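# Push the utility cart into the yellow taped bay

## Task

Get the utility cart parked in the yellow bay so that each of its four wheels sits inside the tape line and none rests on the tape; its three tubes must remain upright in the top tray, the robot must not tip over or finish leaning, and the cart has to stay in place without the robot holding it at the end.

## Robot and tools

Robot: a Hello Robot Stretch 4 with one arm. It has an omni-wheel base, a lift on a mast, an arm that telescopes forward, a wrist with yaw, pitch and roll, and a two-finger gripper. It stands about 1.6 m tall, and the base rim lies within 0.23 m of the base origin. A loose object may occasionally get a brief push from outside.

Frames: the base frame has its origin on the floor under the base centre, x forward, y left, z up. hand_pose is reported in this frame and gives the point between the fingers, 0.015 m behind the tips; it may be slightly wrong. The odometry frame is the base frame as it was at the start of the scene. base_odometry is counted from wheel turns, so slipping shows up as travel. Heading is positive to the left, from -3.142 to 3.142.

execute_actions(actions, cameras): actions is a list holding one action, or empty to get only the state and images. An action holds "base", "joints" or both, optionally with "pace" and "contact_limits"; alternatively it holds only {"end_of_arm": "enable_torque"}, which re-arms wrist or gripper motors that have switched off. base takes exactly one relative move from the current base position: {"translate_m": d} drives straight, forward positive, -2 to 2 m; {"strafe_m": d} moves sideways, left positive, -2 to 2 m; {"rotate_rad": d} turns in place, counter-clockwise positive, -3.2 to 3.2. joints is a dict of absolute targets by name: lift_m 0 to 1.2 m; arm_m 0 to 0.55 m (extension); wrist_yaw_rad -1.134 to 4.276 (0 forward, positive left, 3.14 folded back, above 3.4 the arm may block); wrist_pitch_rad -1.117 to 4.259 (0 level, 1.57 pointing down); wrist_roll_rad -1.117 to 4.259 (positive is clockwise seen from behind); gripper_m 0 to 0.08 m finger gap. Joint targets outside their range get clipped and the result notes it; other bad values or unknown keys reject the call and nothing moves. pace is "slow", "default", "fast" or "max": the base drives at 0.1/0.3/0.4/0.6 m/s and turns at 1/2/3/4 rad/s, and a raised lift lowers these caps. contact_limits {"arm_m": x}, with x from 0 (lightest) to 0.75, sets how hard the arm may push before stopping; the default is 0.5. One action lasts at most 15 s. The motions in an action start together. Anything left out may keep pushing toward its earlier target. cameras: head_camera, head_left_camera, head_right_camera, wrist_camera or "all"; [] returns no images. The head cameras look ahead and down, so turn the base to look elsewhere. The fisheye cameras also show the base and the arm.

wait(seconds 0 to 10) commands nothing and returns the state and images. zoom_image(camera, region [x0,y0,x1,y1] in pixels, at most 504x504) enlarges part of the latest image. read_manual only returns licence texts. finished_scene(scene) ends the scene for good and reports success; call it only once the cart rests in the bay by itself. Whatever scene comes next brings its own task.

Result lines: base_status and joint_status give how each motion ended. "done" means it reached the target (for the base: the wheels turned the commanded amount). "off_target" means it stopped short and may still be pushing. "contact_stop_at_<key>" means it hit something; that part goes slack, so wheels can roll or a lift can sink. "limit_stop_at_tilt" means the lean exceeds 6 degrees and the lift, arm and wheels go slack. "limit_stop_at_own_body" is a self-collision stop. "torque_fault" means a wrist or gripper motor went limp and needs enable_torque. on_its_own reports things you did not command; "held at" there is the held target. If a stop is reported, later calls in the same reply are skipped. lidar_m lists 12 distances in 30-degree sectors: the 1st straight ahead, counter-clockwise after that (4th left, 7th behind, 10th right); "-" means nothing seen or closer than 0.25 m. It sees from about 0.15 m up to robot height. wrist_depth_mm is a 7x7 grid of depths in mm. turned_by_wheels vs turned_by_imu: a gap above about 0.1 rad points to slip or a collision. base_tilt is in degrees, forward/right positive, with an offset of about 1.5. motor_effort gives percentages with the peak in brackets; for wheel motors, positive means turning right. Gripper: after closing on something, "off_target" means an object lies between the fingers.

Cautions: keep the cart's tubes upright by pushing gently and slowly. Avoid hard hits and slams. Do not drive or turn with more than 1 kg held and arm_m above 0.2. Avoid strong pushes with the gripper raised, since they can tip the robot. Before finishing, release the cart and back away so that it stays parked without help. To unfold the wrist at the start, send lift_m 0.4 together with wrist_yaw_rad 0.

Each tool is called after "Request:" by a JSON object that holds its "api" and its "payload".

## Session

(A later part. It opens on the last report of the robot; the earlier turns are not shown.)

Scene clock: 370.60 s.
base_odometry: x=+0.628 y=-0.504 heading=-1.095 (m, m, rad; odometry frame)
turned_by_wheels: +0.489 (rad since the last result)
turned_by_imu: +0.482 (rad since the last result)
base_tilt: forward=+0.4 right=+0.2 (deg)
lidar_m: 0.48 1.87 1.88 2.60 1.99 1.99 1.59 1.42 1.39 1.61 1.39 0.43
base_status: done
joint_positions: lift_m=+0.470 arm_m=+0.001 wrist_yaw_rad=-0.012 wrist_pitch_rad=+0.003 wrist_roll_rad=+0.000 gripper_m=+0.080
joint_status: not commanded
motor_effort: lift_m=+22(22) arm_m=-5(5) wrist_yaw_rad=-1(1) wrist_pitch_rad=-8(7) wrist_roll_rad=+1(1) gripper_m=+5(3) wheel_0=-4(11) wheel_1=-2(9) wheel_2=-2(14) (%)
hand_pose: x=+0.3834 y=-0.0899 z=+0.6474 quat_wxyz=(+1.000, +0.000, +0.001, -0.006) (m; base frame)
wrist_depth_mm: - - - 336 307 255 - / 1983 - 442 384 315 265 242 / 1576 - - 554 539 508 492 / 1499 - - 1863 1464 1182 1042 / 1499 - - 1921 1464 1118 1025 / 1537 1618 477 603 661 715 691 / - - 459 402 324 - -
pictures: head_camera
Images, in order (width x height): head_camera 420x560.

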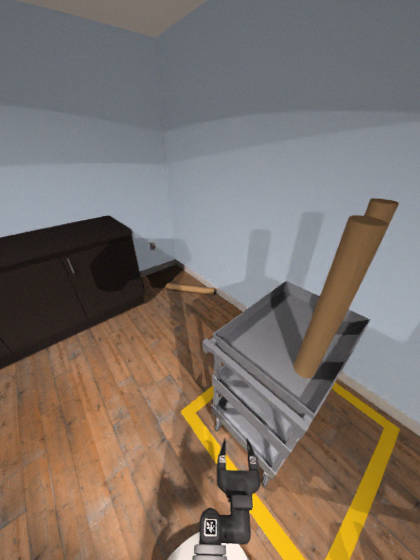

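Request:
{"api": "execute_actions", "payload": {"actions": [{"base": {"strafe_m": 0.34}, "joints": {"wrist_yaw_rad": 1.49, "wrist_pitch_rad": 1.57}, "pace": "max"}], "cameras": ["head_camera", "head_right_camera"]}}

Scene clock: 373.53 s.
base_odometry: x=+0.931 y=-0.349 heading=-1.096 (m, m, rad; odometry frame)
turned_by_wheels: +0.000 (rad since the last result)
turned_by_imu: -0.002 (rad since the last result)
base_tilt: forward=+0.3 right=+0.2 (deg)
lidar_m: 1.87 1.63 1.64 2.30 1.72 1.74 2.48 1.63 1.66 1.90 0.66 0.64
base_status: done
joint_positions: lift_m=+0.470 arm_m=+0.001 wrist_yaw_rad=+1.490 wrist_pitch_rad=+1.570 wrist_roll_rad=+0.000 gripper_m=+0.080
joint_status: all done
motor_effort: lift_m=+22(22) arm_m=-5(5) wrist_yaw_rad=+0(4) wrist_pitch_rad=+1(5) wrist_roll_rad=+0(0) gripper_m=+3(2) wheel_0=+1(13) wheel_1=-3(15) wheel_2=+0(1) (%)
hand_pose: x=+0.2589 y=-0.0069 z=+0.4353 quat_wxyz=(+0.520, -0.479, +0.520, +0.480) (m; base frame)
wrist_depth_mm: 585 585 585 585 580 580 574 / 373 394 585 585 580 580 580 / 370 370 462 585 580 580 580 / 370 370 377 591 585 585 585 / 373 373 373 580 591 585 580 / 373 373 375 591 591 585 585 / - - 373 591 585 - -
pictures: head_camera, head_right_camera
Images, in order (width x height): head_camera 420x560, head_right_camera 420x672.

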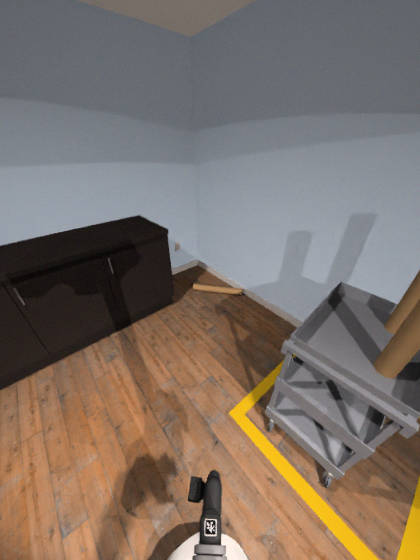

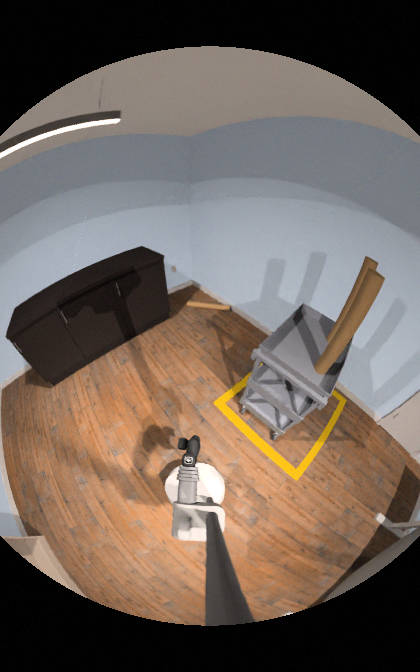

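Request:
{"api": "zoom_image", "payload": {"camera": "head_camera", "region": [150, 240, 310, 340]}}

Request:
{"api": "zoom_image", "payload": {"camera": "head_camera", "region": [220, 330, 420, 520]}}

Region (150, 240, 310, 340) of head_camera's 420x560 image, scaled by 3.150, with more detail than that image has; it fills the top 315 rows of this view, and the rest is white.

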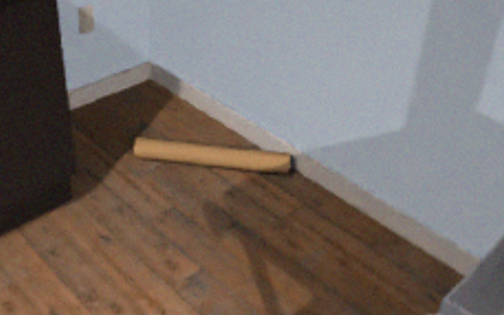

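Region (220, 330, 420, 520) of head_camera's 420x560 image, scaled by 2.520, with more detail than that image has; it fills the top 479 rows of this view, and the rest is white.

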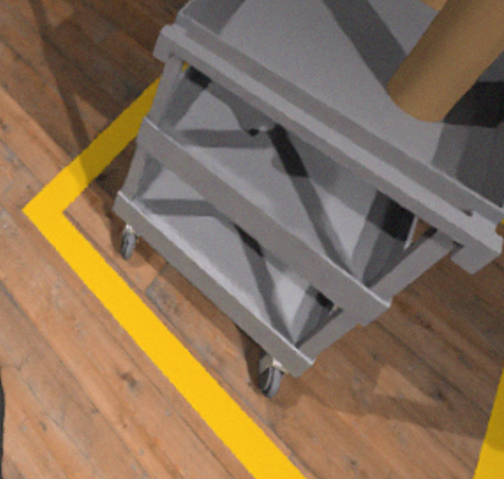

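Request:
{"api": "execute_actions", "payload": {"actions": [{"base": {"translate_m": 1.6}, "joints": {"arm_m": 0.31, "lift_m": 0.26}, "pace": "max"}], "cameras": ["head_camera", "wrist_camera", "head_right_camera"]}}

Scene clock: 378.73 s.
base_odometry: x=+1.663 y=-1.771 heading=-1.095 (m, m, rad; odometry frame)
turned_by_wheels: +0.001 (rad since the last result)
turned_by_imu: -0.004 (rad since the last result)
base_tilt: forward=+0.3 right=+0.1 (deg)
lidar_m: 0.74 1.08 0.46 0.57 1.08 2.98 3.73 0.83 0.83 0.70 0.61 0.61
base_status: done
joint_positions: lift_m=+0.260 arm_m=+0.309 wrist_yaw_rad=+1.490 wrist_pitch_rad=+1.570 wrist_roll_rad=+0.000 gripper_m=+0.080
joint_status: all done
motor_effort: lift_m=+15(18) arm_m=+8(9) wrist_yaw_rad=+0(1) wrist_pitch_rad=+1(1) wrist_roll_rad=+1(1) gripper_m=+4(2) wheel_0=+3(12) wheel_1=+3(10) wheel_2=+1(17) (%)
hand_pose: x=+0.5666 y=-0.0069 z=+0.2258 quat_wxyz=(+0.520, -0.479, +0.520, +0.480) (m; base frame)
wrist_depth_mm: 373 373 370 303 370 368 368 / 373 373 373 298 370 368 368 / 373 373 373 297 370 370 370 / 373 373 375 296 373 373 370 / 375 375 375 294 373 370 370 / 377 375 375 294 303 373 370 / - - 373 296 309 - -
pictures: head_camera, head_right_camera, wrist_camera
camera_calibration (this result's frames):
wrist_camera: T_world_to_cam=[[0.996553, -0.0822096, 0.0111524, -0.568568], [-0.0825037, -0.996165, 0.0291424, 0.0878435], [0.00871386, -0.029962, -0.999513, 0.371052], [0, 0, 0, 1]] pos_world=[0.570622, 0.0518823, 0.374652]
Images, in order (width x height): head_camera 420x560, head_right_camera 420x672, wrist_camera 616x392.

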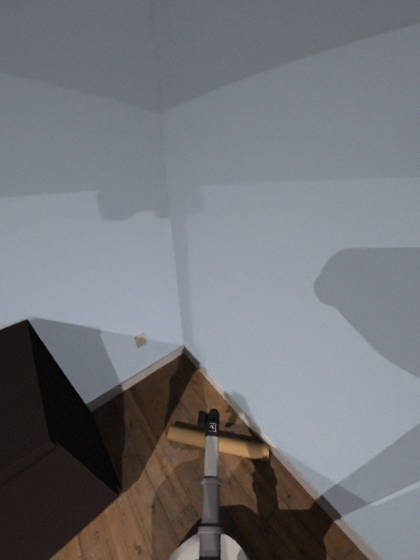

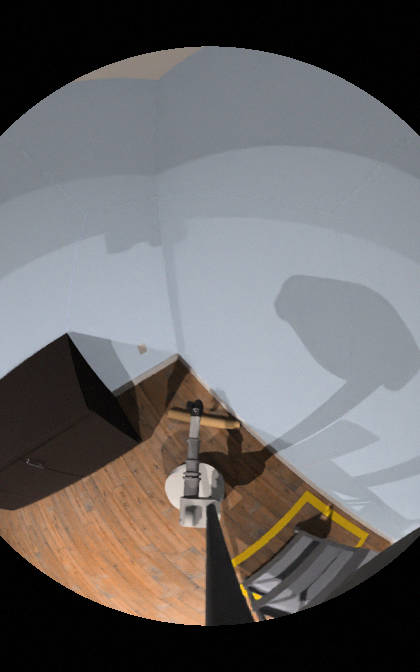

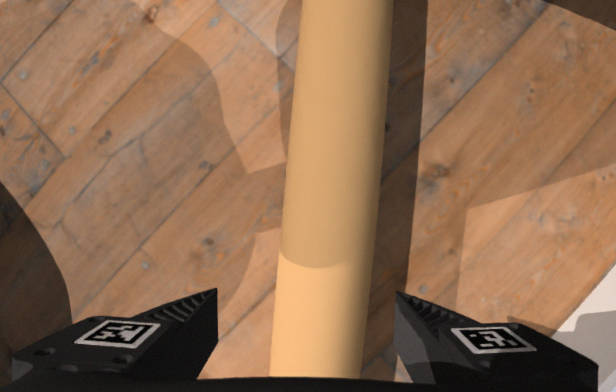

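Request:
{"api": "zoom_image", "payload": {"camera": "head_camera", "region": [140, 390, 300, 500]}}

Region (140, 390, 300, 500) of head_camera's 420x560 image, scaled by 3.150, with more detail than that image has; it fills the top 346 rows of this view, and the rest is white.

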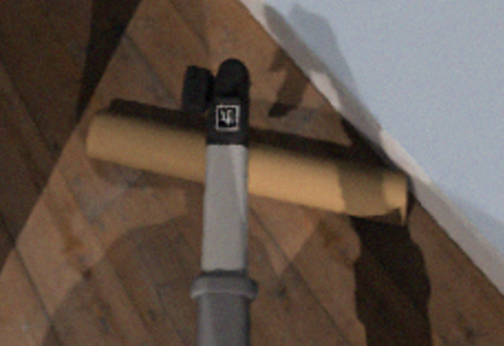

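Request:
{"api": "execute_actions", "payload": {"actions": [{"base": {"strafe_m": -0.036}, "joints": {"arm_m": 0.325, "lift_m": 0.19, "wrist_yaw_rad": 1.41}, "pace": "default"}], "cameras": ["head_camera", "wrist_camera"]}}

Scene clock: 380.73 s.
base_odometry: x=+1.632 y=-1.788 heading=-1.095 (m, m, rad; odometry frame)
turned_by_wheels: +0.000 (rad since the last result)
turned_by_imu: -0.001 (rad since the last result)
base_tilt: forward=+0.4 right=+0.2 (deg)
lidar_m: 0.70 1.13 0.52 0.62 1.12 3.00 3.78 0.80 0.80 0.67 0.57 0.60
base_status: done
joint_positions: lift_m=+0.190 arm_m=+0.323 wrist_yaw_rad=+1.410 wrist_pitch_rad=+1.570 wrist_roll_rad=+0.000 gripper_m=+0.080
joint_status: all done
motor_effort: lift_m=+14(14) arm_m=+9(8) wrist_yaw_rad=-1(2) wrist_pitch_rad=+0(0) wrist_roll_rad=+2(1) gripper_m=+2(3) wheel_0=+4(9) wheel_1=-3(10) wheel_2=+0(0) (%)
hand_pose: x=+0.5807 y=-0.0138 z=+0.1559 quat_wxyz=(+0.539, -0.458, +0.538, +0.458) (m; base frame)
wrist_depth_mm: 303 301 300 220 298 300 297 / 303 301 301 220 300 298 298 / 303 303 301 220 300 300 298 / 304 303 303 220 301 300 301 / 304 303 303 222 303 301 301 / 304 304 239 222 250 301 301 / - - 235 223 303 - -
pictures: head_camera, wrist_camera
camera_calibration (this result's frames):
wrist_camera: T_world_to_cam=[[0.986857, -0.161214, 0.0111526, -0.577888], [-0.161477, -0.986443, 0.0292546, 0.130112], [0.00628514, -0.030671, -0.99951, 0.302236], [0, 0, 0, 1]] pos_world=[0.589403, 0.0444545, 0.304727]
Images, in order (width x height): head_camera 420x560, wrist_camera 616x392.

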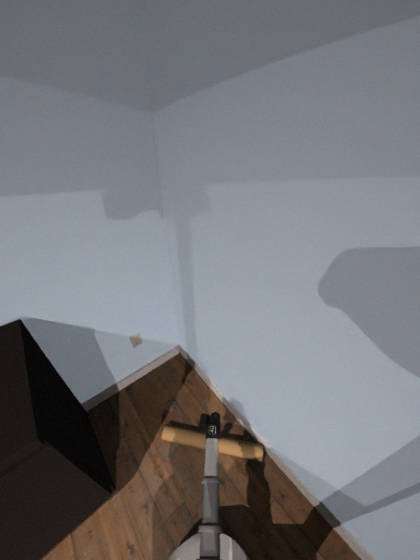

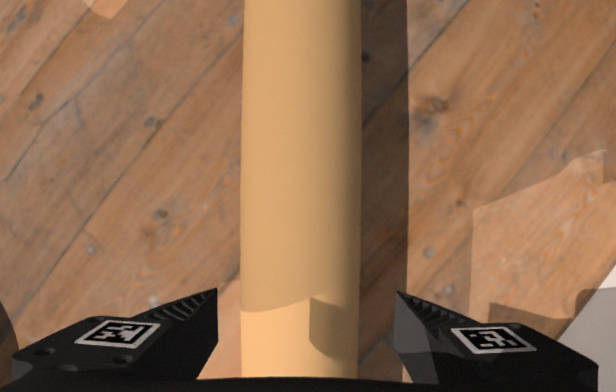

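Request:
{"api": "zoom_image", "payload": {"camera": "head_camera", "region": [140, 390, 300, 500]}}

Region (140, 390, 300, 500) of head_camera's 420x560 image, scaled by 3.150, with more detail than that image has; it fills the top 346 rows of this view, and the rest is white.

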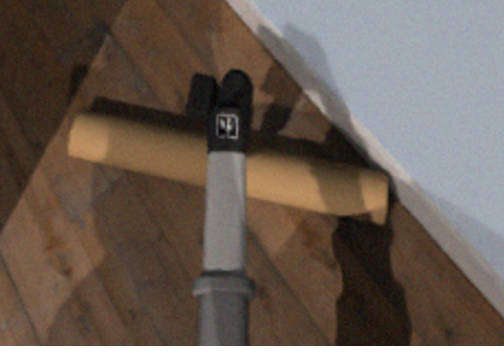

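Request:
{"api": "execute_actions", "payload": {"actions": [{"base": {"strafe_m": 0.018}, "joints": {"lift_m": 0.15}, "pace": "default"}], "cameras": ["head_camera", "wrist_camera"]}}

Scene clock: 383.37 s.
base_odometry: x=+1.647 y=-1.779 heading=-1.095 (m, m, rad; odometry frame)
turned_by_wheels: +0.000 (rad since the last result)
turned_by_imu: -0.001 (rad since the last result)
base_tilt: forward=+0.4 right=+0.2 (deg)
lidar_m: 0.75 1.09 0.47 0.58 1.10 2.96 3.78 0.79 0.83 0.68 0.61 0.60
base_status: done
joint_positions: lift_m=+0.150 arm_m=+0.323 wrist_yaw_rad=+1.410 wrist_pitch_rad=+1.570 wrist_roll_rad=+0.000 gripper_m=+0.080
joint_status: all done
motor_effort: lift_m=+14(15) arm_m=+8(9) wrist_yaw_rad=+0(1) wrist_pitch_rad=+0(0) wrist_roll_rad=+0(0) gripper_m=+4(3) wheel_0=-3(8) wheel_1=+2(10) wheel_2=+0(0) (%)
hand_pose: x=+0.5807 y=-0.0138 z=+0.1159 quat_wxyz=(+0.539, -0.458, +0.538, +0.458) (m; base frame)
wrist_depth_mm: 262 260 260 179 258 259 - / 263 262 262 179 259 259 259 / 263 262 262 180 260 259 258 / 263 263 262 180 262 262 259 / 264 264 263 180 262 262 260 / 264 263 192 180 191 260 262 / - - 190 181 193 - -
pictures: head_camera, wrist_camera
camera_calibration (this result's frames):
wrist_camera: T_world_to_cam=[[0.98685, -0.161256, 0.0111526, -0.577441], [-0.161519, -0.986436, 0.0292551, 0.131303], [0.00628375, -0.0306717, -0.99951, 0.262259], [0, 0, 0, 1]] pos_world=[0.589407, 0.0444505, 0.264729]
Images, in order (width x height): head_camera 420x560, wrist_camera 616x392.

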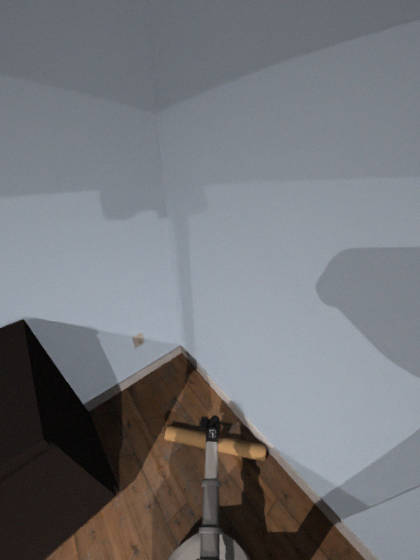

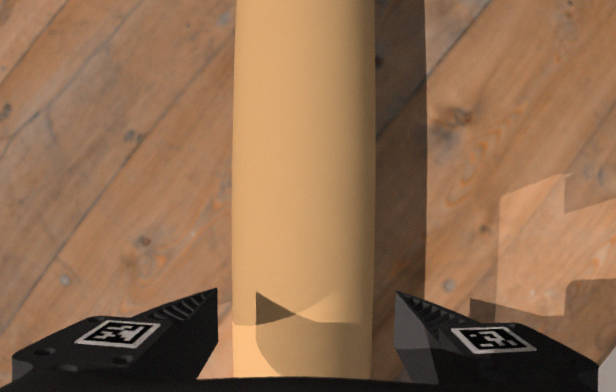

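Request:
{"api": "execute_actions", "payload": {"actions": [{"joints": {"arm_m": 0.318, "lift_m": 0.125}, "pace": "slow"}], "cameras": ["wrist_camera"]}}

Scene clock: 384.53 s.
base_odometry: x=+1.647 y=-1.779 heading=-1.095 (m, m, rad; odometry frame)
turned_by_wheels: +0.000 (rad since the last result)
turned_by_imu: -0.001 (rad since the last result)
base_tilt: forward=+0.4 right=+0.2 (deg)
lidar_m: 0.75 1.09 0.48 0.58 1.09 2.96 3.74 0.80 0.82 0.69 0.59 0.59
base_status: not commanded
joint_positions: lift_m=+0.125 arm_m=+0.320 wrist_yaw_rad=+1.410 wrist_pitch_rad=+1.570 wrist_roll_rad=+0.000 gripper_m=+0.080
joint_status: all done
motor_effort: lift_m=+14(13) arm_m=-9(8) wrist_yaw_rad=+0(0) wrist_pitch_rad=+0(1) wrist_roll_rad=+0(1) gripper_m=+4(4) wheel_0=-3(3) wheel_1=+2(2) wheel_2=+0(0) (%)
hand_pose: x=+0.5768 y=-0.0138 z=+0.0909 quat_wxyz=(+0.539, -0.458, +0.538, +0.458) (m; base frame)
wrist_depth_mm: 236 236 236 154 234 234 - / 237 236 236 154 235 235 234 / 238 237 236 154 235 235 235 / 238 237 237 155 236 236 236 / 238 237 237 155 236 236 236 / 239 238 166 156 164 236 236 / - - 164 156 161 - -
pictures: wrist_camera
camera_calibration (this result's frames):
wrist_camera: T_world_to_cam=[[0.98685, -0.161256, 0.0111526, -0.573325], [-0.161519, -0.986436, 0.0292547, 0.131406], [0.00628381, -0.0306714, -0.99951, 0.237329], [0, 0, 0, 1]] pos_world=[0.585519, 0.0444505, 0.239762]
Images, in order (width x height): wrist_camera 616x392.

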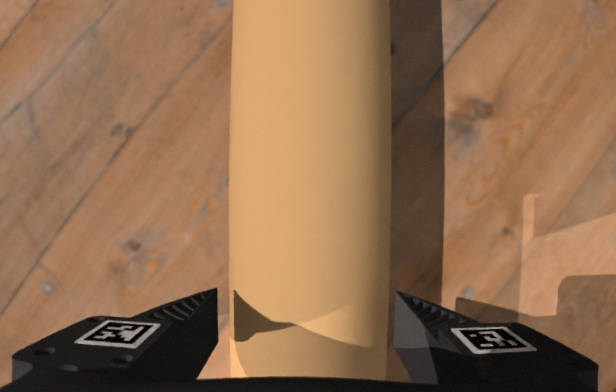

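Request:
{"api": "execute_actions", "payload": {"actions": [{"joints": {"lift_m": 0.09}, "pace": "slow"}], "cameras": ["wrist_camera"]}}

Scene clock: 385.77 s.
base_odometry: x=+1.647 y=-1.779 heading=-1.095 (m, m, rad; odometry frame)
turned_by_wheels: +0.000 (rad since the last result)
turned_by_imu: -0.001 (rad since the last result)
base_tilt: forward=+0.3 right=+0.2 (deg)
lidar_m: 0.72 1.11 0.52 0.58 1.10 2.95 3.72 0.81 0.83 0.66 0.61 0.61
base_status: not commanded
joint_positions: lift_m=+0.091 arm_m=+0.319 wrist_yaw_rad=+1.410 wrist_pitch_rad=+1.570 wrist_roll_rad=+0.000 gripper_m=+0.080
joint_status: all done
motor_effort: lift_m=+3(13) arm_m=-8(9) wrist_yaw_rad=-1(1) wrist_pitch_rad=-1(1) wrist_roll_rad=+0(2) gripper_m=+2(4) wheel_0=-3(3) wheel_1=+2(2) wheel_2=+0(0) (%)
hand_pose: x=+0.5765 y=-0.0139 z=+0.0568 quat_wxyz=(+0.539, -0.458, +0.538, +0.458) (m; base frame)
wrist_depth_mm: 208 208 146 126 145 208 - / 208 208 144 127 145 208 209 / 209 209 144 127 145 209 209 / 209 209 143 127 145 209 209 / 209 209 143 128 147 210 209 / 210 210 138 128 139 210 210 / - - 134 128 135 - -
pictures: wrist_camera
camera_calibration (this result's frames):
wrist_camera: T_world_to_cam=[[0.986838, -0.161326, 0.0111531, -0.572696], [-0.161592, -0.986412, 0.0296631, 0.13229], [0.00621614, -0.0310749, -0.999498, 0.203242], [0, 0, 0, 1]] pos_world=[0.585272, 0.0444174, 0.205603]
Images, in order (width x height): wrist_camera 616x392.

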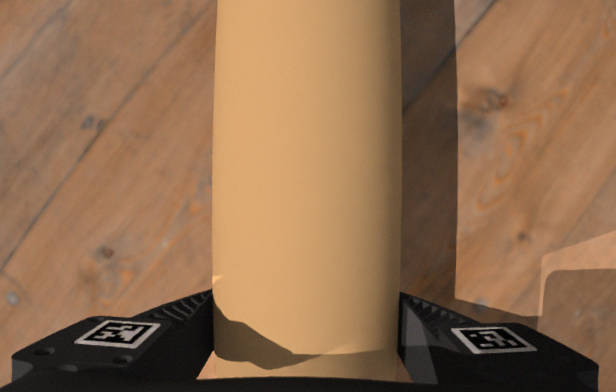

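Request:
{"api": "execute_actions", "payload": {"actions": [{"joints": {"gripper_m": 0.058}}], "cameras": ["wrist_camera"]}}

Scene clock: 386.57 s.
base_odometry: x=+1.647 y=-1.779 heading=-1.095 (m, m, rad; odometry frame)
turned_by_wheels: +0.000 (rad since the last result)
turned_by_imu: +0.000 (rad since the last result)
base_tilt: forward=+0.3 right=+0.1 (deg)
lidar_m: 0.76 1.10 0.51 0.58 1.12 2.97 3.73 0.83 0.82 0.71 0.61 0.61
base_status: not commanded
joint_positions: lift_m=+0.091 arm_m=+0.319 wrist_yaw_rad=+1.410 wrist_pitch_rad=+1.570 wrist_roll_rad=+0.000 gripper_m=+0.078
joint_status: gripper_m off_target (ended at +0.078, target +0.058)
on_its_own: gripper_m is held at +0.076, not at your +0.058, by its contact guard: the fingers met something
motor_effort: lift_m=+3(3) arm_m=-8(7) wrist_yaw_rad=+0(0) wrist_pitch_rad=-1(1) wrist_roll_rad=-1(1) gripper_m=-24(23) wheel_0=-3(3) wheel_1=+2(2) wheel_2=+0(0) (%)
hand_pose: x=+0.5765 y=-0.0139 z=+0.0568 quat_wxyz=(+0.539, -0.458, +0.538, +0.458) (m; base frame)
wrist_depth_mm: 208 208 146 126 146 208 - / 208 208 144 127 145 208 209 / 208 209 143 127 145 209 209 / 209 209 143 127 145 210 210 / 210 209 144 128 147 210 210 / 210 209 138 128 139 211 210 / - - 134 128 135 - -
pictures: wrist_camera
camera_calibration (this result's frames):
wrist_camera: T_world_to_cam=[[0.98682, -0.161437, 0.0111531, -0.572687], [-0.161703, -0.986394, 0.029663, 0.132345], [0.00621266, -0.0310755, -0.999498, 0.203243], [0, 0, 0, 1]] pos_world=[0.585277, 0.0444068, 0.205603]
Images, in order (width x height): wrist_camera 616x392.

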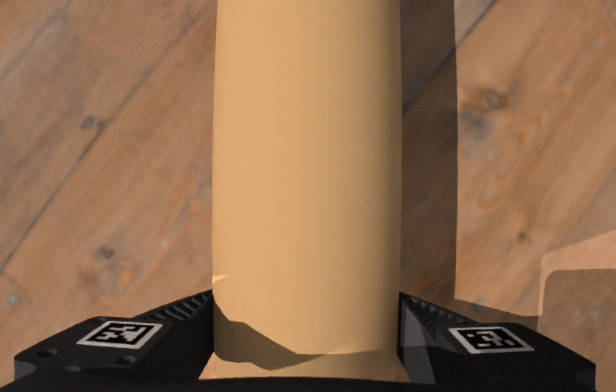

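Matches the recipe. Lift slowly.

Request:
{"api": "execute_actions", "payload": {"actions": [{"joints": {"lift_m": 0.14}, "pace": "slow"}], "cameras": ["wrist_camera", "head_camera"]}}

Scene clock: 387.97 s.
base_odometry: x=+1.647 y=-1.779 heading=-1.095 (m, m, rad; odometry frame)
turned_by_wheels: +0.000 (rad since the last result)
turned_by_imu: -0.001 (rad since the last result)
base_tilt: forward=+0.3 right=+0.1 (deg)
lidar_m: 0.54 0.58 0.46 0.57 1.12 2.98 3.76 0.82 0.83 0.70 0.59 0.52
base_status: not commanded
joint_positions: lift_m=+0.139 arm_m=+0.319 wrist_yaw_rad=+1.410 wrist_pitch_rad=+1.570 wrist_roll_rad=+0.000 gripper_m=+0.078
joint_status: all done
on_its_own: gripper_m is held at +0.076, not at your +0.058, by its contact guard: the fingers met something
motor_effort: lift_m=+25(24) arm_m=-7(8) wrist_yaw_rad=+0(0) wrist_pitch_rad=+0(1) wrist_roll_rad=+1(0) gripper_m=-22(24) wheel_0=-3(3) wheel_1=+2(2) wheel_2=+0(0) (%)
hand_pose: x=+0.5765 y=-0.0139 z=+0.1050 quat_wxyz=(+0.539, -0.458, +0.538, +0.458) (m; base frame)
wrist_depth_mm: 250 249 146 127 145 246 - / 250 249 145 127 145 247 246 / 251 251 144 127 145 248 246 / 251 251 144 128 146 248 247 / 252 252 144 128 147 248 248 / 252 251 138 128 140 249 248 / - - 135 129 136 - -
pictures: head_camera, wrist_camera
camera_calibration (this result's frames):
wrist_camera: T_world_to_cam=[[0.98682, -0.161436, 0.0111527, -0.573225], [-0.161699, -0.986403, 0.029359, 0.131009], [0.00626149, -0.0307754, -0.999507, 0.251416], [0, 0, 0, 1]] pos_world=[0.58528, 0.0444265, 0.253838]
Images, in order (width x height): head_camera 420x560, wrist_camera 616x392.

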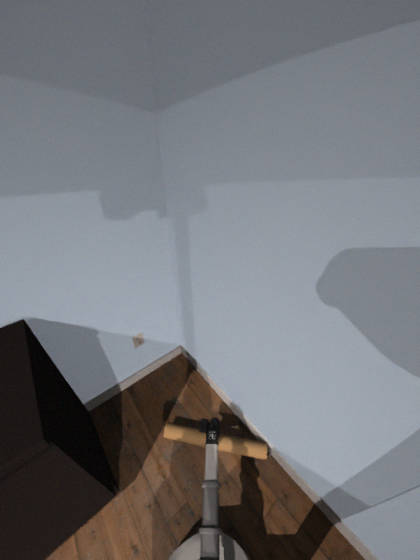

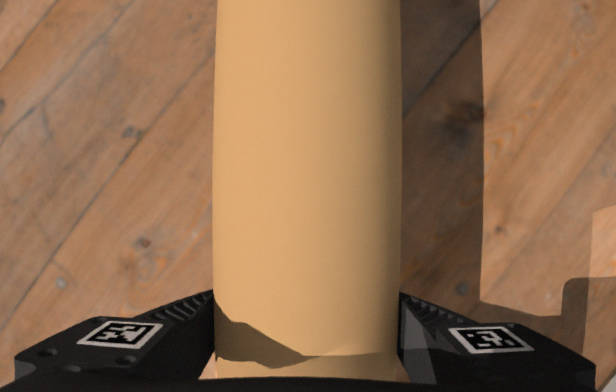

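Request:
{"api": "execute_actions", "payload": {"actions": [{"joints": {"lift_m": 0.32, "arm_m": 0.2}, "pace": "default"}], "cameras": ["wrist_camera"]}}

Request:
{"api": "execute_actions", "payload": {"actions": [{"joints": {"lift_m": 0.42, "wrist_pitch_rad": 1.15}, "pace": "default"}], "cameras": ["wrist_camera", "head_camera"]}}

Scene clock: 390.13 s.
base_odometry: x=+1.647 y=-1.779 heading=-1.095 (m, m, rad; odometry frame)
turned_by_wheels: +0.000 (rad since the last result)
turned_by_imu: -0.001 (rad since the last result)
base_tilt: forward=+0.3 right=+0.2 (deg)
lidar_m: 0.42 0.45 0.52 0.59 1.09 2.97 3.77 0.81 0.82 0.68 0.58 0.40
base_status: not commanded
joint_positions: lift_m=+0.319 arm_m=+0.202 wrist_yaw_rad=+1.410 wrist_pitch_rad=+1.570 wrist_roll_rad=+0.000 gripper_m=+0.078
joint_status: all done
on_its_own: gripper_m is held at +0.076, not at your +0.058, by its contact guard: the fingers met something
motor_effort: lift_m=+25(26) arm_m=-9(7) wrist_yaw_rad=+0(0) wrist_pitch_rad=+0(0) wrist_roll_rad=+1(1) gripper_m=-22(23) wheel_0=-3(3) wheel_1=+2(2) wheel_2=+0(0) (%)
hand_pose: x=+0.4588 y=-0.0139 z=+0.2850 quat_wxyz=(+0.539, -0.458, +0.538, +0.458) (m; base frame)
wrist_depth_mm: 430 430 146 126 145 424 427 / 433 433 145 127 145 427 424 / 436 433 144 127 145 430 427 / 410 433 144 128 145 430 427 / 357 436 144 128 147 430 430 / 349 436 138 128 140 430 430 / - - 135 129 136 - -
pictures: wrist_camera
camera_calibration (this result's frames):
wrist_camera: T_world_to_cam=[[0.98682, -0.161436, 0.0111527, -0.459006], [-0.161699, -0.986403, 0.029359, 0.10668], [0.00626149, -0.0307754, -0.999507, 0.432075], [0, 0, 0, 1]] pos_world=[0.467501, 0.0444265, 0.433849]
Images, in order (width x height): wrist_camera 616x392.

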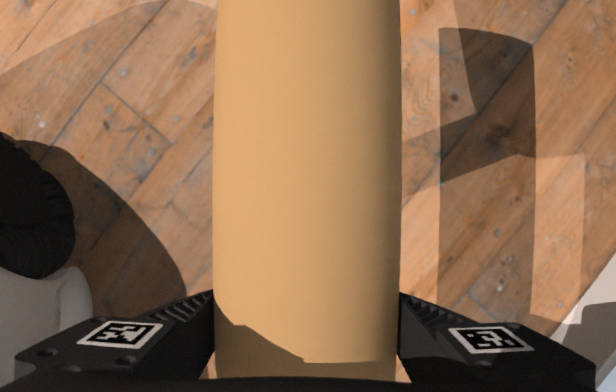

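Scene clock: 391.57 s.
base_odometry: x=+1.647 y=-1.779 heading=-1.095 (m, m, rad; odometry frame)
turned_by_wheels: +0.000 (rad since the last result)
turned_by_imu: -0.001 (rad since the last result)
base_tilt: forward=+0.4 right=+0.2 (deg)
lidar_m: 0.42 0.43 0.51 0.60 1.09 2.97 3.74 0.83 0.83 0.70 0.58 0.42
base_status: not commanded
joint_positions: lift_m=+0.419 arm_m=+0.202 wrist_yaw_rad=+1.410 wrist_pitch_rad=+1.154 wrist_roll_rad=+0.000 gripper_m=+0.078
joint_status: all done
on_its_own: gripper_m is held at +0.076, not at your +0.058, by its contact guard: the fingers met something
motor_effort: lift_m=+25(27) arm_m=-9(9) wrist_yaw_rad=-1(1) wrist_pitch_rad=-10(18) wrist_roll_rad=+2(2) gripper_m=-20(22) wheel_0=-3(3) wheel_1=+2(2) wheel_2=+0(0) (%)
hand_pose: x=+0.4725 y=+0.0711 z=+0.4033 quat_wxyz=(+0.638, -0.353, +0.415, +0.543) (m; base frame)
wrist_depth_mm: 768 488 121 110 121 759 683 / 715 699 124 113 124 707 699 / 654 654 128 116 128 654 654 / 609 609 132 119 133 609 609 / 574 580 137 122 139 569 569 / 535 544 137 125 138 535 535 / - - 136 129 137 - -
pictures: head_camera, wrist_camera
camera_calibration (this result's frames):
wrist_camera: T_world_to_cam=[[0.986136, -0.165659, 0.00965592, -0.458968], [-0.149803, -0.913761, -0.377623, 0.342564], [0.0713799, 0.370941, -0.925909, 0.46379], [0, 0, 0, 1]] pos_world=[0.470817, 0.0649507, 0.563219]
Images, in order (width x height): head_camera 420x560, wrist_camera 616x392.

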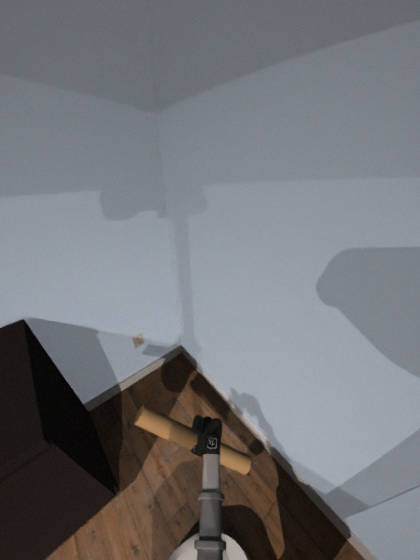

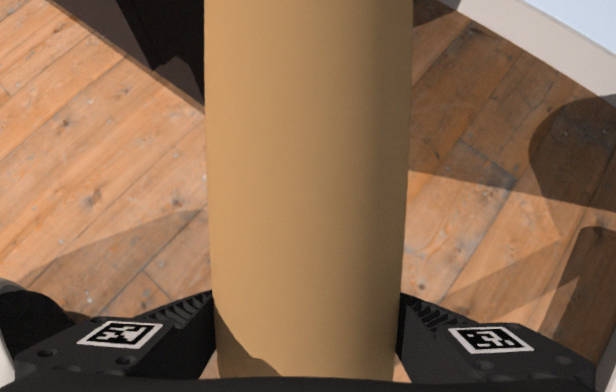

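Request:
{"api": "wait", "payload": {"seconds": 0.5}}

Scene clock: 392.40 s.
base_odometry: x=+1.647 y=-1.779 heading=-1.095 (m, m, rad; odometry frame)
turned_by_wheels: +0.000 (rad since the last result)
turned_by_imu: +0.000 (rad since the last result)
base_tilt: forward=+0.3 right=+0.2 (deg)
lidar_m: 0.41 0.44 0.50 0.61 1.07 2.97 3.76 0.82 0.83 0.70 0.58 0.41
base_status: not commanded
joint_positions: lift_m=+0.419 arm_m=+0.202 wrist_yaw_rad=+1.410 wrist_pitch_rad=+1.154 wrist_roll_rad=+0.000 gripper_m=+0.078
joint_status: all done
on_its_own: gripper_m is held at +0.076, not at your +0.058, by its contact guard: the fingers met something
motor_effort: lift_m=+25(27) arm_m=-9(9) wrist_yaw_rad=-1(1) wrist_pitch_rad=-10(18) wrist_roll_rad=+0(2) gripper_m=-22(22) wheel_0=-4(3) wheel_1=+2(2) wheel_2=+0(0) (%)
hand_pose: x=+0.4725 y=+0.0711 z=+0.4033 quat_wxyz=(+0.638, -0.353, +0.415, +0.543) (m; base frame)
wrist_depth_mm: 768 492 128 115 128 750 691 / 715 699 130 117 130 707 699 / 654 654 133 120 133 647 654 / 609 609 136 122 137 609 609 / 574 574 139 124 142 574 569 / 535 535 138 127 139 539 535 / - - 136 129 137 - -
wait: 0.50 s; at rest from the start
pictures: head_camera, head_left_camera, head_right_camera, wrist_camera
camera_calibration (this result's frames):
wrist_camera: T_world_to_cam=[[0.986136, -0.165657, 0.00965607, -0.458968], [-0.149796, -0.913736, -0.377688, 0.3426], [0.0713898, 0.371006, -0.925882, 0.463771], [0, 0, 0, 1]] pos_world=[0.470817, 0.0649533, 0.563225]
Images, in order (width x height): head_camera 420x560, head_left_camera 420x672, head_right_camera 420x672, wrist_camera 616x392.

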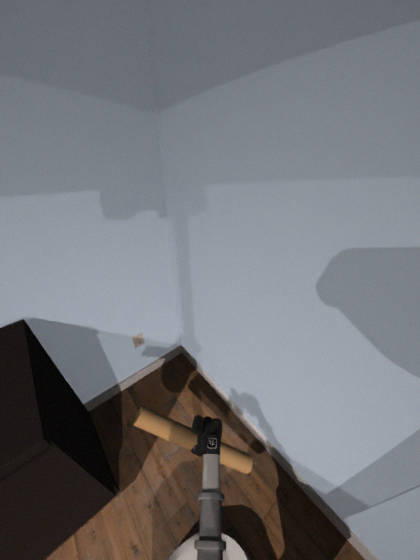

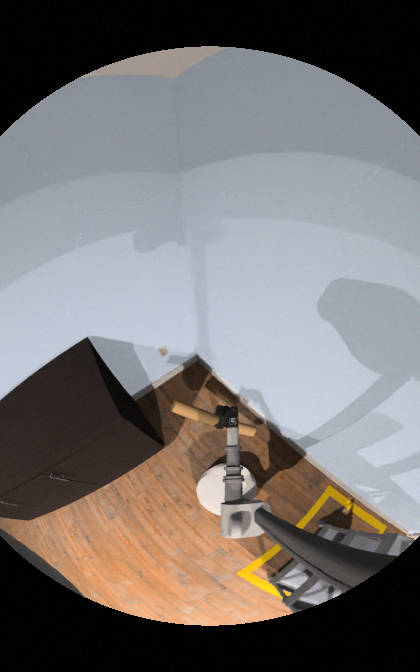

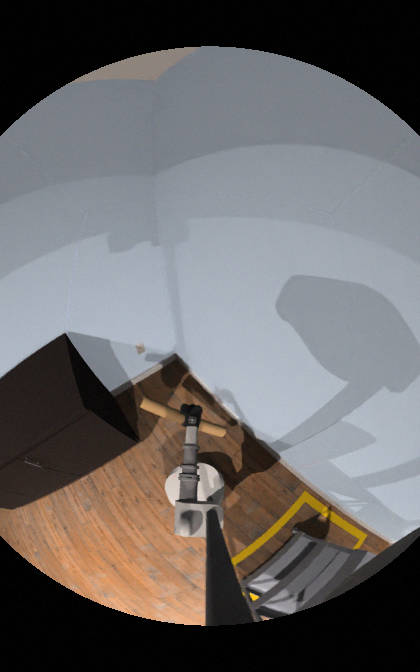

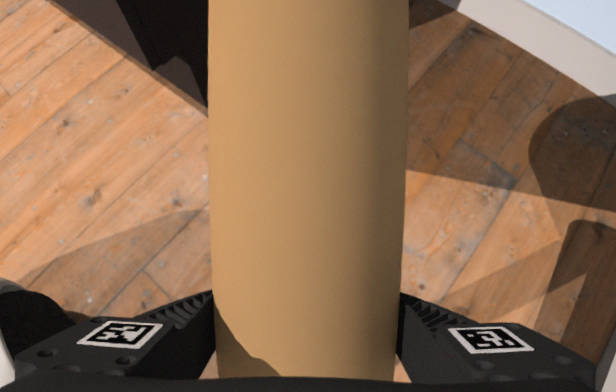

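Request:
{"api": "execute_actions", "payload": {"actions": [], "cameras": []}}

Scene clock: 392.53 s.
base_odometry: x=+1.647 y=-1.779 heading=-1.095 (m, m, rad; odometry frame)
turned_by_wheels: +0.000 (rad since the last result)
turned_by_imu: +0.000 (rad since the last result)
base_tilt: forward=+0.4 right=+0.2 (deg)
lidar_m: 0.39 0.42 0.48 0.59 1.11 2.97 3.78 0.82 0.82 0.67 0.60 0.41
base_status: not commanded
joint_positions: lift_m=+0.419 arm_m=+0.202 wrist_yaw_rad=+1.410 wrist_pitch_rad=+1.154 wrist_roll_rad=+0.000 gripper_m=+0.078
joint_status: all done
on_its_own: gripper_m is held at +0.076, not at your +0.058, by its contact guard: the fingers met something
motor_effort: lift_m=+24(27) arm_m=-9(9) wrist_yaw_rad=-1(1) wrist_pitch_rad=-10(18) wrist_roll_rad=+2(2) gripper_m=-22(22) wheel_0=-3(3) wheel_1=+2(2) wheel_2=+0(0) (%)
hand_pose: x=+0.4725 y=+0.0711 z=+0.4033 quat_wxyz=(+0.638, -0.353, +0.415, +0.543) (m; base frame)
wrist_depth_mm: 768 488 122 111 122 750 683 / 707 699 125 114 125 699 699 / 661 661 129 116 129 654 654 / 615 615 132 119 134 609 603 / 574 574 138 122 139 569 569 / 535 539 137 126 138 535 535 / - - 136 129 136 - -
pictures: none
No camera images: the call's "cameras" was empty. Leave "cameras" out to get every camera's image.

Request:
{"api": "execute_actions", "payload": {"actions": [{"joints": {"lift_m": 0.55, "arm_m": 0.1, "wrist_pitch_rad": 0.8}, "pace": "default"}], "cameras": ["wrist_camera"]}}

Scene clock: 394.90 s.
base_odometry: x=+1.647 y=-1.779 heading=-1.095 (m, m, rad; odometry frame)
turned_by_wheels: +0.000 (rad since the last result)
turned_by_imu: -0.001 (rad since the last result)
base_tilt: forward=+0.4 right=+0.2 (deg)
lidar_m: 0.29 0.37 0.49 0.59 1.12 3.00 3.69 0.81 0.82 0.71 0.59 0.60
base_status: not commanded
joint_positions: lift_m=+0.549 arm_m=+0.102 wrist_yaw_rad=+1.410 wrist_pitch_rad=+0.806 wrist_roll_rad=+0.000 gripper_m=+0.078
joint_status: all done
on_its_own: gripper_m is held at +0.076, not at your +0.058, by its contact guard: the fingers met something
motor_effort: lift_m=+25(27) arm_m=-9(8) wrist_yaw_rad=+0(1) wrist_pitch_rad=-16(25) wrist_roll_rad=+0(1) gripper_m=-20(21) wheel_0=-3(3) wheel_1=+2(2) wheel_2=+0(0) (%)
hand_pose: x=+0.3823 y=+0.1314 z=+0.5743 quat_wxyz=(+0.701, -0.254, +0.299, +0.596) (m; base frame)
wrist_depth_mm: 615 439 121 110 121 750 661 / 788 530 124 113 124 809 699 / 1138 676 128 116 129 891 768 / 991 946 132 119 133 946 842 / 866 866 137 122 139 854 854 / 768 759 137 126 139 759 759 / - - 136 129 136 - -
pictures: wrist_camera
camera_calibration (this result's frames):
wrist_camera: T_world_to_cam=[[0.985665, -0.168564, 0.00710476, -0.359624], [-0.120326, -0.731867, -0.67074, 0.581941], [0.118262, 0.66027, -0.741659, 0.444442], [0, 0, 0, 1]] pos_world=[0.371931, 0.0718326, 0.72251]
Images, in order (width x height): wrist_camera 616x392.

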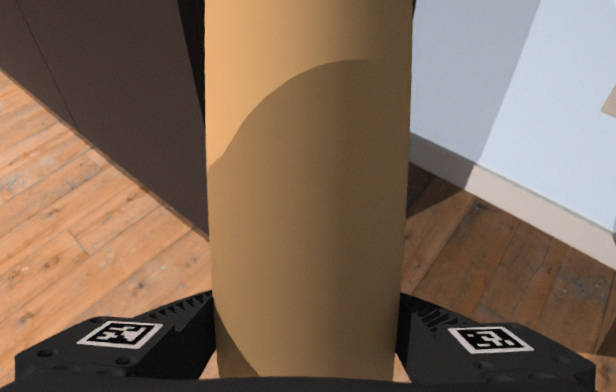

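Request:
{"api": "execute_actions", "payload": {"actions": [{"base": {"rotate_rad": -2.35}, "joints": {"lift_m": 0.8, "arm_m": 0.0, "wrist_pitch_rad": 0.45}, "pace": "default"}], "cameras": ["wrist_camera", "head_camera"]}}

Scene clock: 397.97 s.
base_odometry: x=+1.647 y=-1.779 heading=+2.839 (m, m, rad; odometry frame)
turned_by_wheels: -2.349 (rad since the last result)
turned_by_imu: -2.319 (rad since the last result)
base_tilt: forward=+0.4 right=+0.2 (deg)
lidar_m: 0.80 0.25 0.35 0.60 0.66 0.96 0.51 0.53 0.80 3.02 3.04 0.84
base_status: done
joint_positions: lift_m=+0.799 arm_m=+0.002 wrist_yaw_rad=+1.410 wrist_pitch_rad=+0.457 wrist_roll_rad=+0.000 gripper_m=+0.078
joint_status: all done
on_its_own: gripper_m is held at +0.076, not at your +0.058, by its contact guard: the fingers met something
motor_effort: lift_m=+25(27) arm_m=-9(9) wrist_yaw_rad=+0(3) wrist_pitch_rad=-21(30) wrist_roll_rad=+2(2) gripper_m=-21(21) wheel_0=+5(7) wheel_1=+5(12) wheel_2=+3(12) (%)
hand_pose: x=+0.2894 y=+0.1743 z=+0.8838 quat_wxyz=(+0.742, -0.147, +0.173, +0.631) (m; base frame)
wrist_depth_mm: 477 488 115 105 115 521 521 / 508 512 119 109 119 549 554 / 544 554 123 112 123 591 603 / 591 591 128 116 129 640 654 / 640 647 134 120 136 699 715 / 699 683 136 124 137 750 798 / - - 136 129 136 - -
pictures: head_camera, wrist_camera
camera_calibration (this result's frames):
wrist_camera: T_world_to_cam=[[0.985306, -0.170761, 0.00371836, -0.2595], [-0.0767438, -0.462058, -0.883523, 0.938128], [0.152589, 0.870255, -0.468373, 0.368575], [0, 0, 0, 1]] pos_world=[0.271442, 0.0684028, 1.00245]
Images, in order (width x height): head_camera 420x560, wrist_camera 616x392.

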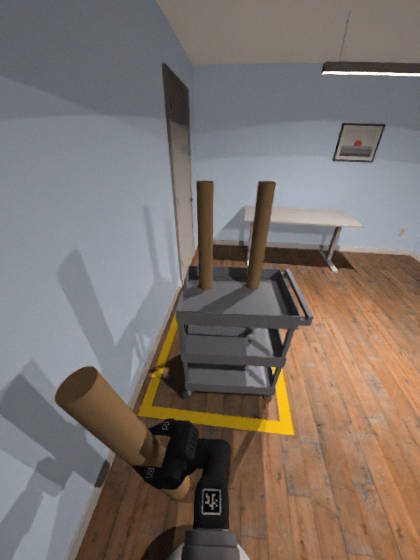

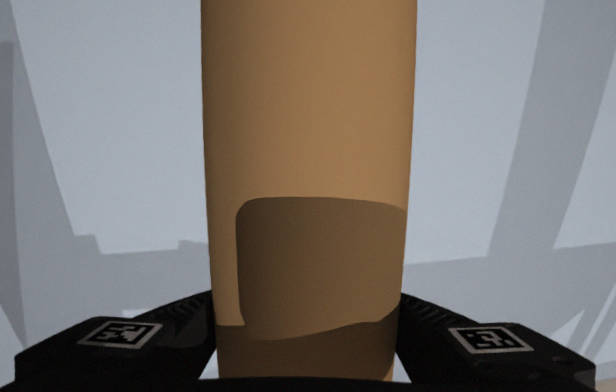

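Request:
{"api": "zoom_image", "payload": {"camera": "head_camera", "region": [120, 290, 330, 450]}}

Region (120, 290, 330, 450) of head_camera's 420x560 image, scaled by 2.400, with more detail than that image has; it fills the top 384 rows of this view, and the rest is white.

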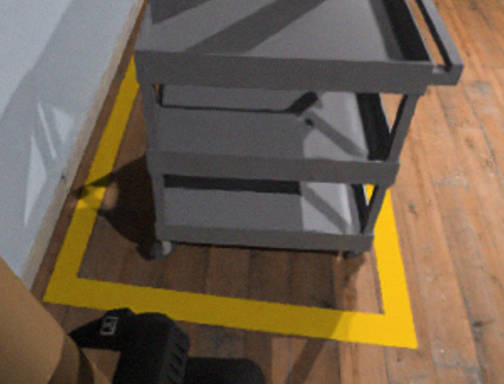

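Request:
{"api": "execute_actions", "payload": {"actions": [{"joints": {"lift_m": 1.0, "wrist_pitch_rad": 0.15}, "pace": "default"}], "cameras": ["wrist_camera", "head_camera"]}}

Scene clock: 400.30 s.
base_odometry: x=+1.647 y=-1.779 heading=+2.839 (m, m, rad; odometry frame)
turned_by_wheels: +0.000 (rad since the last result)
turned_by_imu: -0.001 (rad since the last result)
base_tilt: forward=+0.3 right=+0.1 (deg)
lidar_m: 0.81 0.27 0.61 0.59 0.65 0.96 0.53 0.55 0.80 2.98 3.01 0.84
base_status: not commanded
joint_positions: lift_m=+0.999 arm_m=+0.002 wrist_yaw_rad=+1.410 wrist_pitch_rad=+0.158 wrist_roll_rad=+0.000 gripper_m=+0.078
joint_status: all done
on_its_own: gripper_m is held at +0.076, not at your +0.058, by its contact guard: the fingers met something
motor_effort: lift_m=+25(25) arm_m=-9(9) wrist_yaw_rad=+0(0) wrist_pitch_rad=-23(35) wrist_roll_rad=+0(1) gripper_m=-21(20) wheel_0=+5(5) wheel_1=+5(5) wheel_2=+3(3) (%)
hand_pose: x=+0.2924 y=+0.1933 z=+1.1442 quat_wxyz=(+0.759, -0.051, +0.060, +0.646) (m; base frame)
wrist_depth_mm: 504 512 114 105 113 544 549 / 517 525 118 108 117 564 569 / 530 535 122 111 123 574 585 / 544 549 127 115 128 597 597 / 559 569 133 119 135 609 621 / 574 574 135 124 137 621 634 / - - 135 128 136 - -
pictures: head_camera, wrist_camera
camera_calibration (this result's frames):
wrist_camera: T_world_to_cam=[[0.985229, -0.171241, 0.000400935, -0.256296], [-0.0316287, -0.184274, -0.982366, 1.22346], [0.168295, 0.967843, -0.186968, 0.128134], [0, 0, 0, 1]] pos_world=[0.269642, 0.0575495, 1.22594]
Images, in order (width x height): head_camera 420x560, wrist_camera 616x392.

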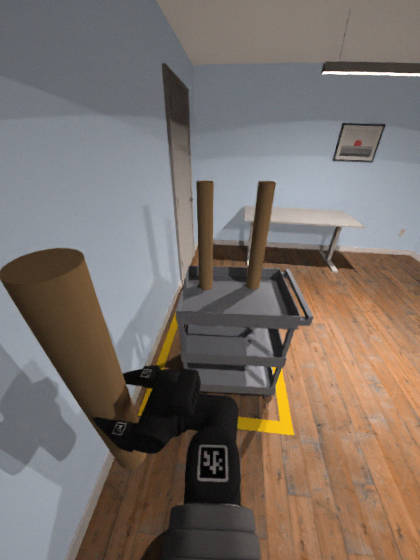

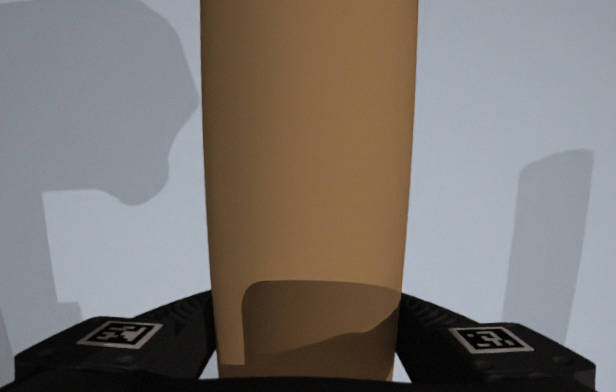

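Request:
{"api": "zoom_image", "payload": {"camera": "head_camera", "region": [160, 240, 330, 350]}}

Region (160, 240, 330, 350) of head_camera's 420x560 image, scaled by 2.965, with more detail than that image has; it fills the top 326 rows of this view, and the rest is white.

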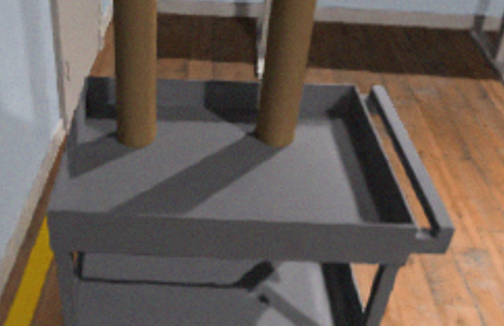

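Request:
{"api": "execute_actions", "payload": {"actions": [{"joints": {"lift_m": 1.1, "wrist_yaw_rad": 0.0}, "pace": "default"}], "cameras": ["wrist_camera", "head_camera", "head_left_camera"]}}

Scene clock: 403.40 s.
base_odometry: x=+1.647 y=-1.779 heading=+2.839 (m, m, rad; odometry frame)
turned_by_wheels: +0.000 (rad since the last result)
turned_by_imu: -0.001 (rad since the last result)
base_tilt: forward=+0.4 right=+0.2 (deg)
lidar_m: 0.35 0.82 0.61 0.58 0.67 0.98 0.52 0.53 0.79 2.99 2.97 0.33
base_status: not commanded
joint_positions: lift_m=+1.099 arm_m=+0.001 wrist_yaw_rad=+0.000 wrist_pitch_rad=+0.158 wrist_roll_rad=+0.000 gripper_m=+0.078
joint_status: all done
on_its_own: gripper_m is held at +0.076, not at your +0.058, by its contact guard: the fingers met something
motor_effort: lift_m=+25(27) arm_m=-9(9) wrist_yaw_rad=+0(9) wrist_pitch_rad=-23(23) wrist_roll_rad=+1(0) gripper_m=-21(20) wheel_0=+5(5) wheel_1=+5(5) wheel_2=+2(3) (%)
hand_pose: x=+0.3824 y=-0.0874 z=+1.2442 quat_wxyz=(+0.997, +0.000, +0.079, +0.000) (m; base frame)
wrist_depth_mm: 866 1205 116 106 115 - - / 866 1205 119 109 119 - - / 878 1229 123 112 123 - - / 891 1229 128 116 129 - - / 878 1255 134 120 135 - - / 878 1025 135 124 137 - - / - - 135 129 136 - -
pictures: head_camera, head_left_camera, wrist_camera
camera_calibration (this result's frames):
wrist_camera: T_world_to_cam=[[-0.011105, -0.999938, 0.000402383, -0.0845166], [-0.186933, 0.0016807, -0.982371, 1.34846], [0.98231, -0.0109844, -0.18694, 0.00649292], [0, 0, 0, 1]] pos_world=[0.244756, -0.0867064, 1.32594]
Images, in order (width x height): head_camera 420x560, head_left_camera 420x672, wrist_camera 616x392.

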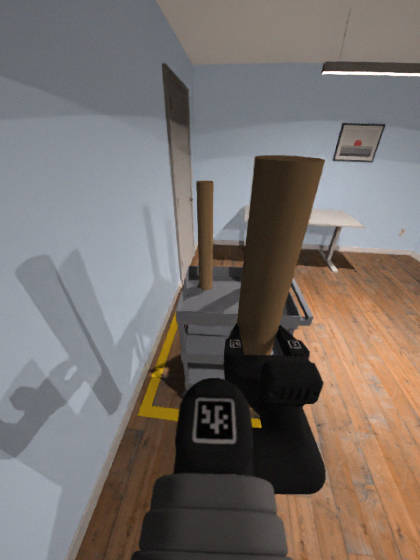

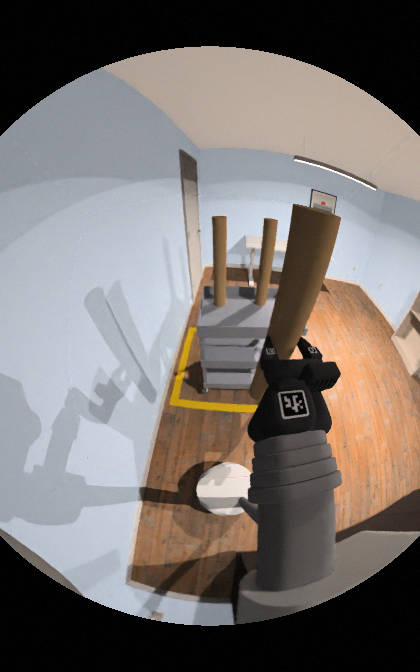

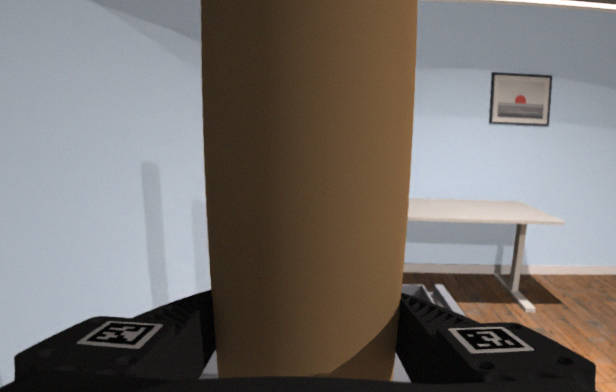

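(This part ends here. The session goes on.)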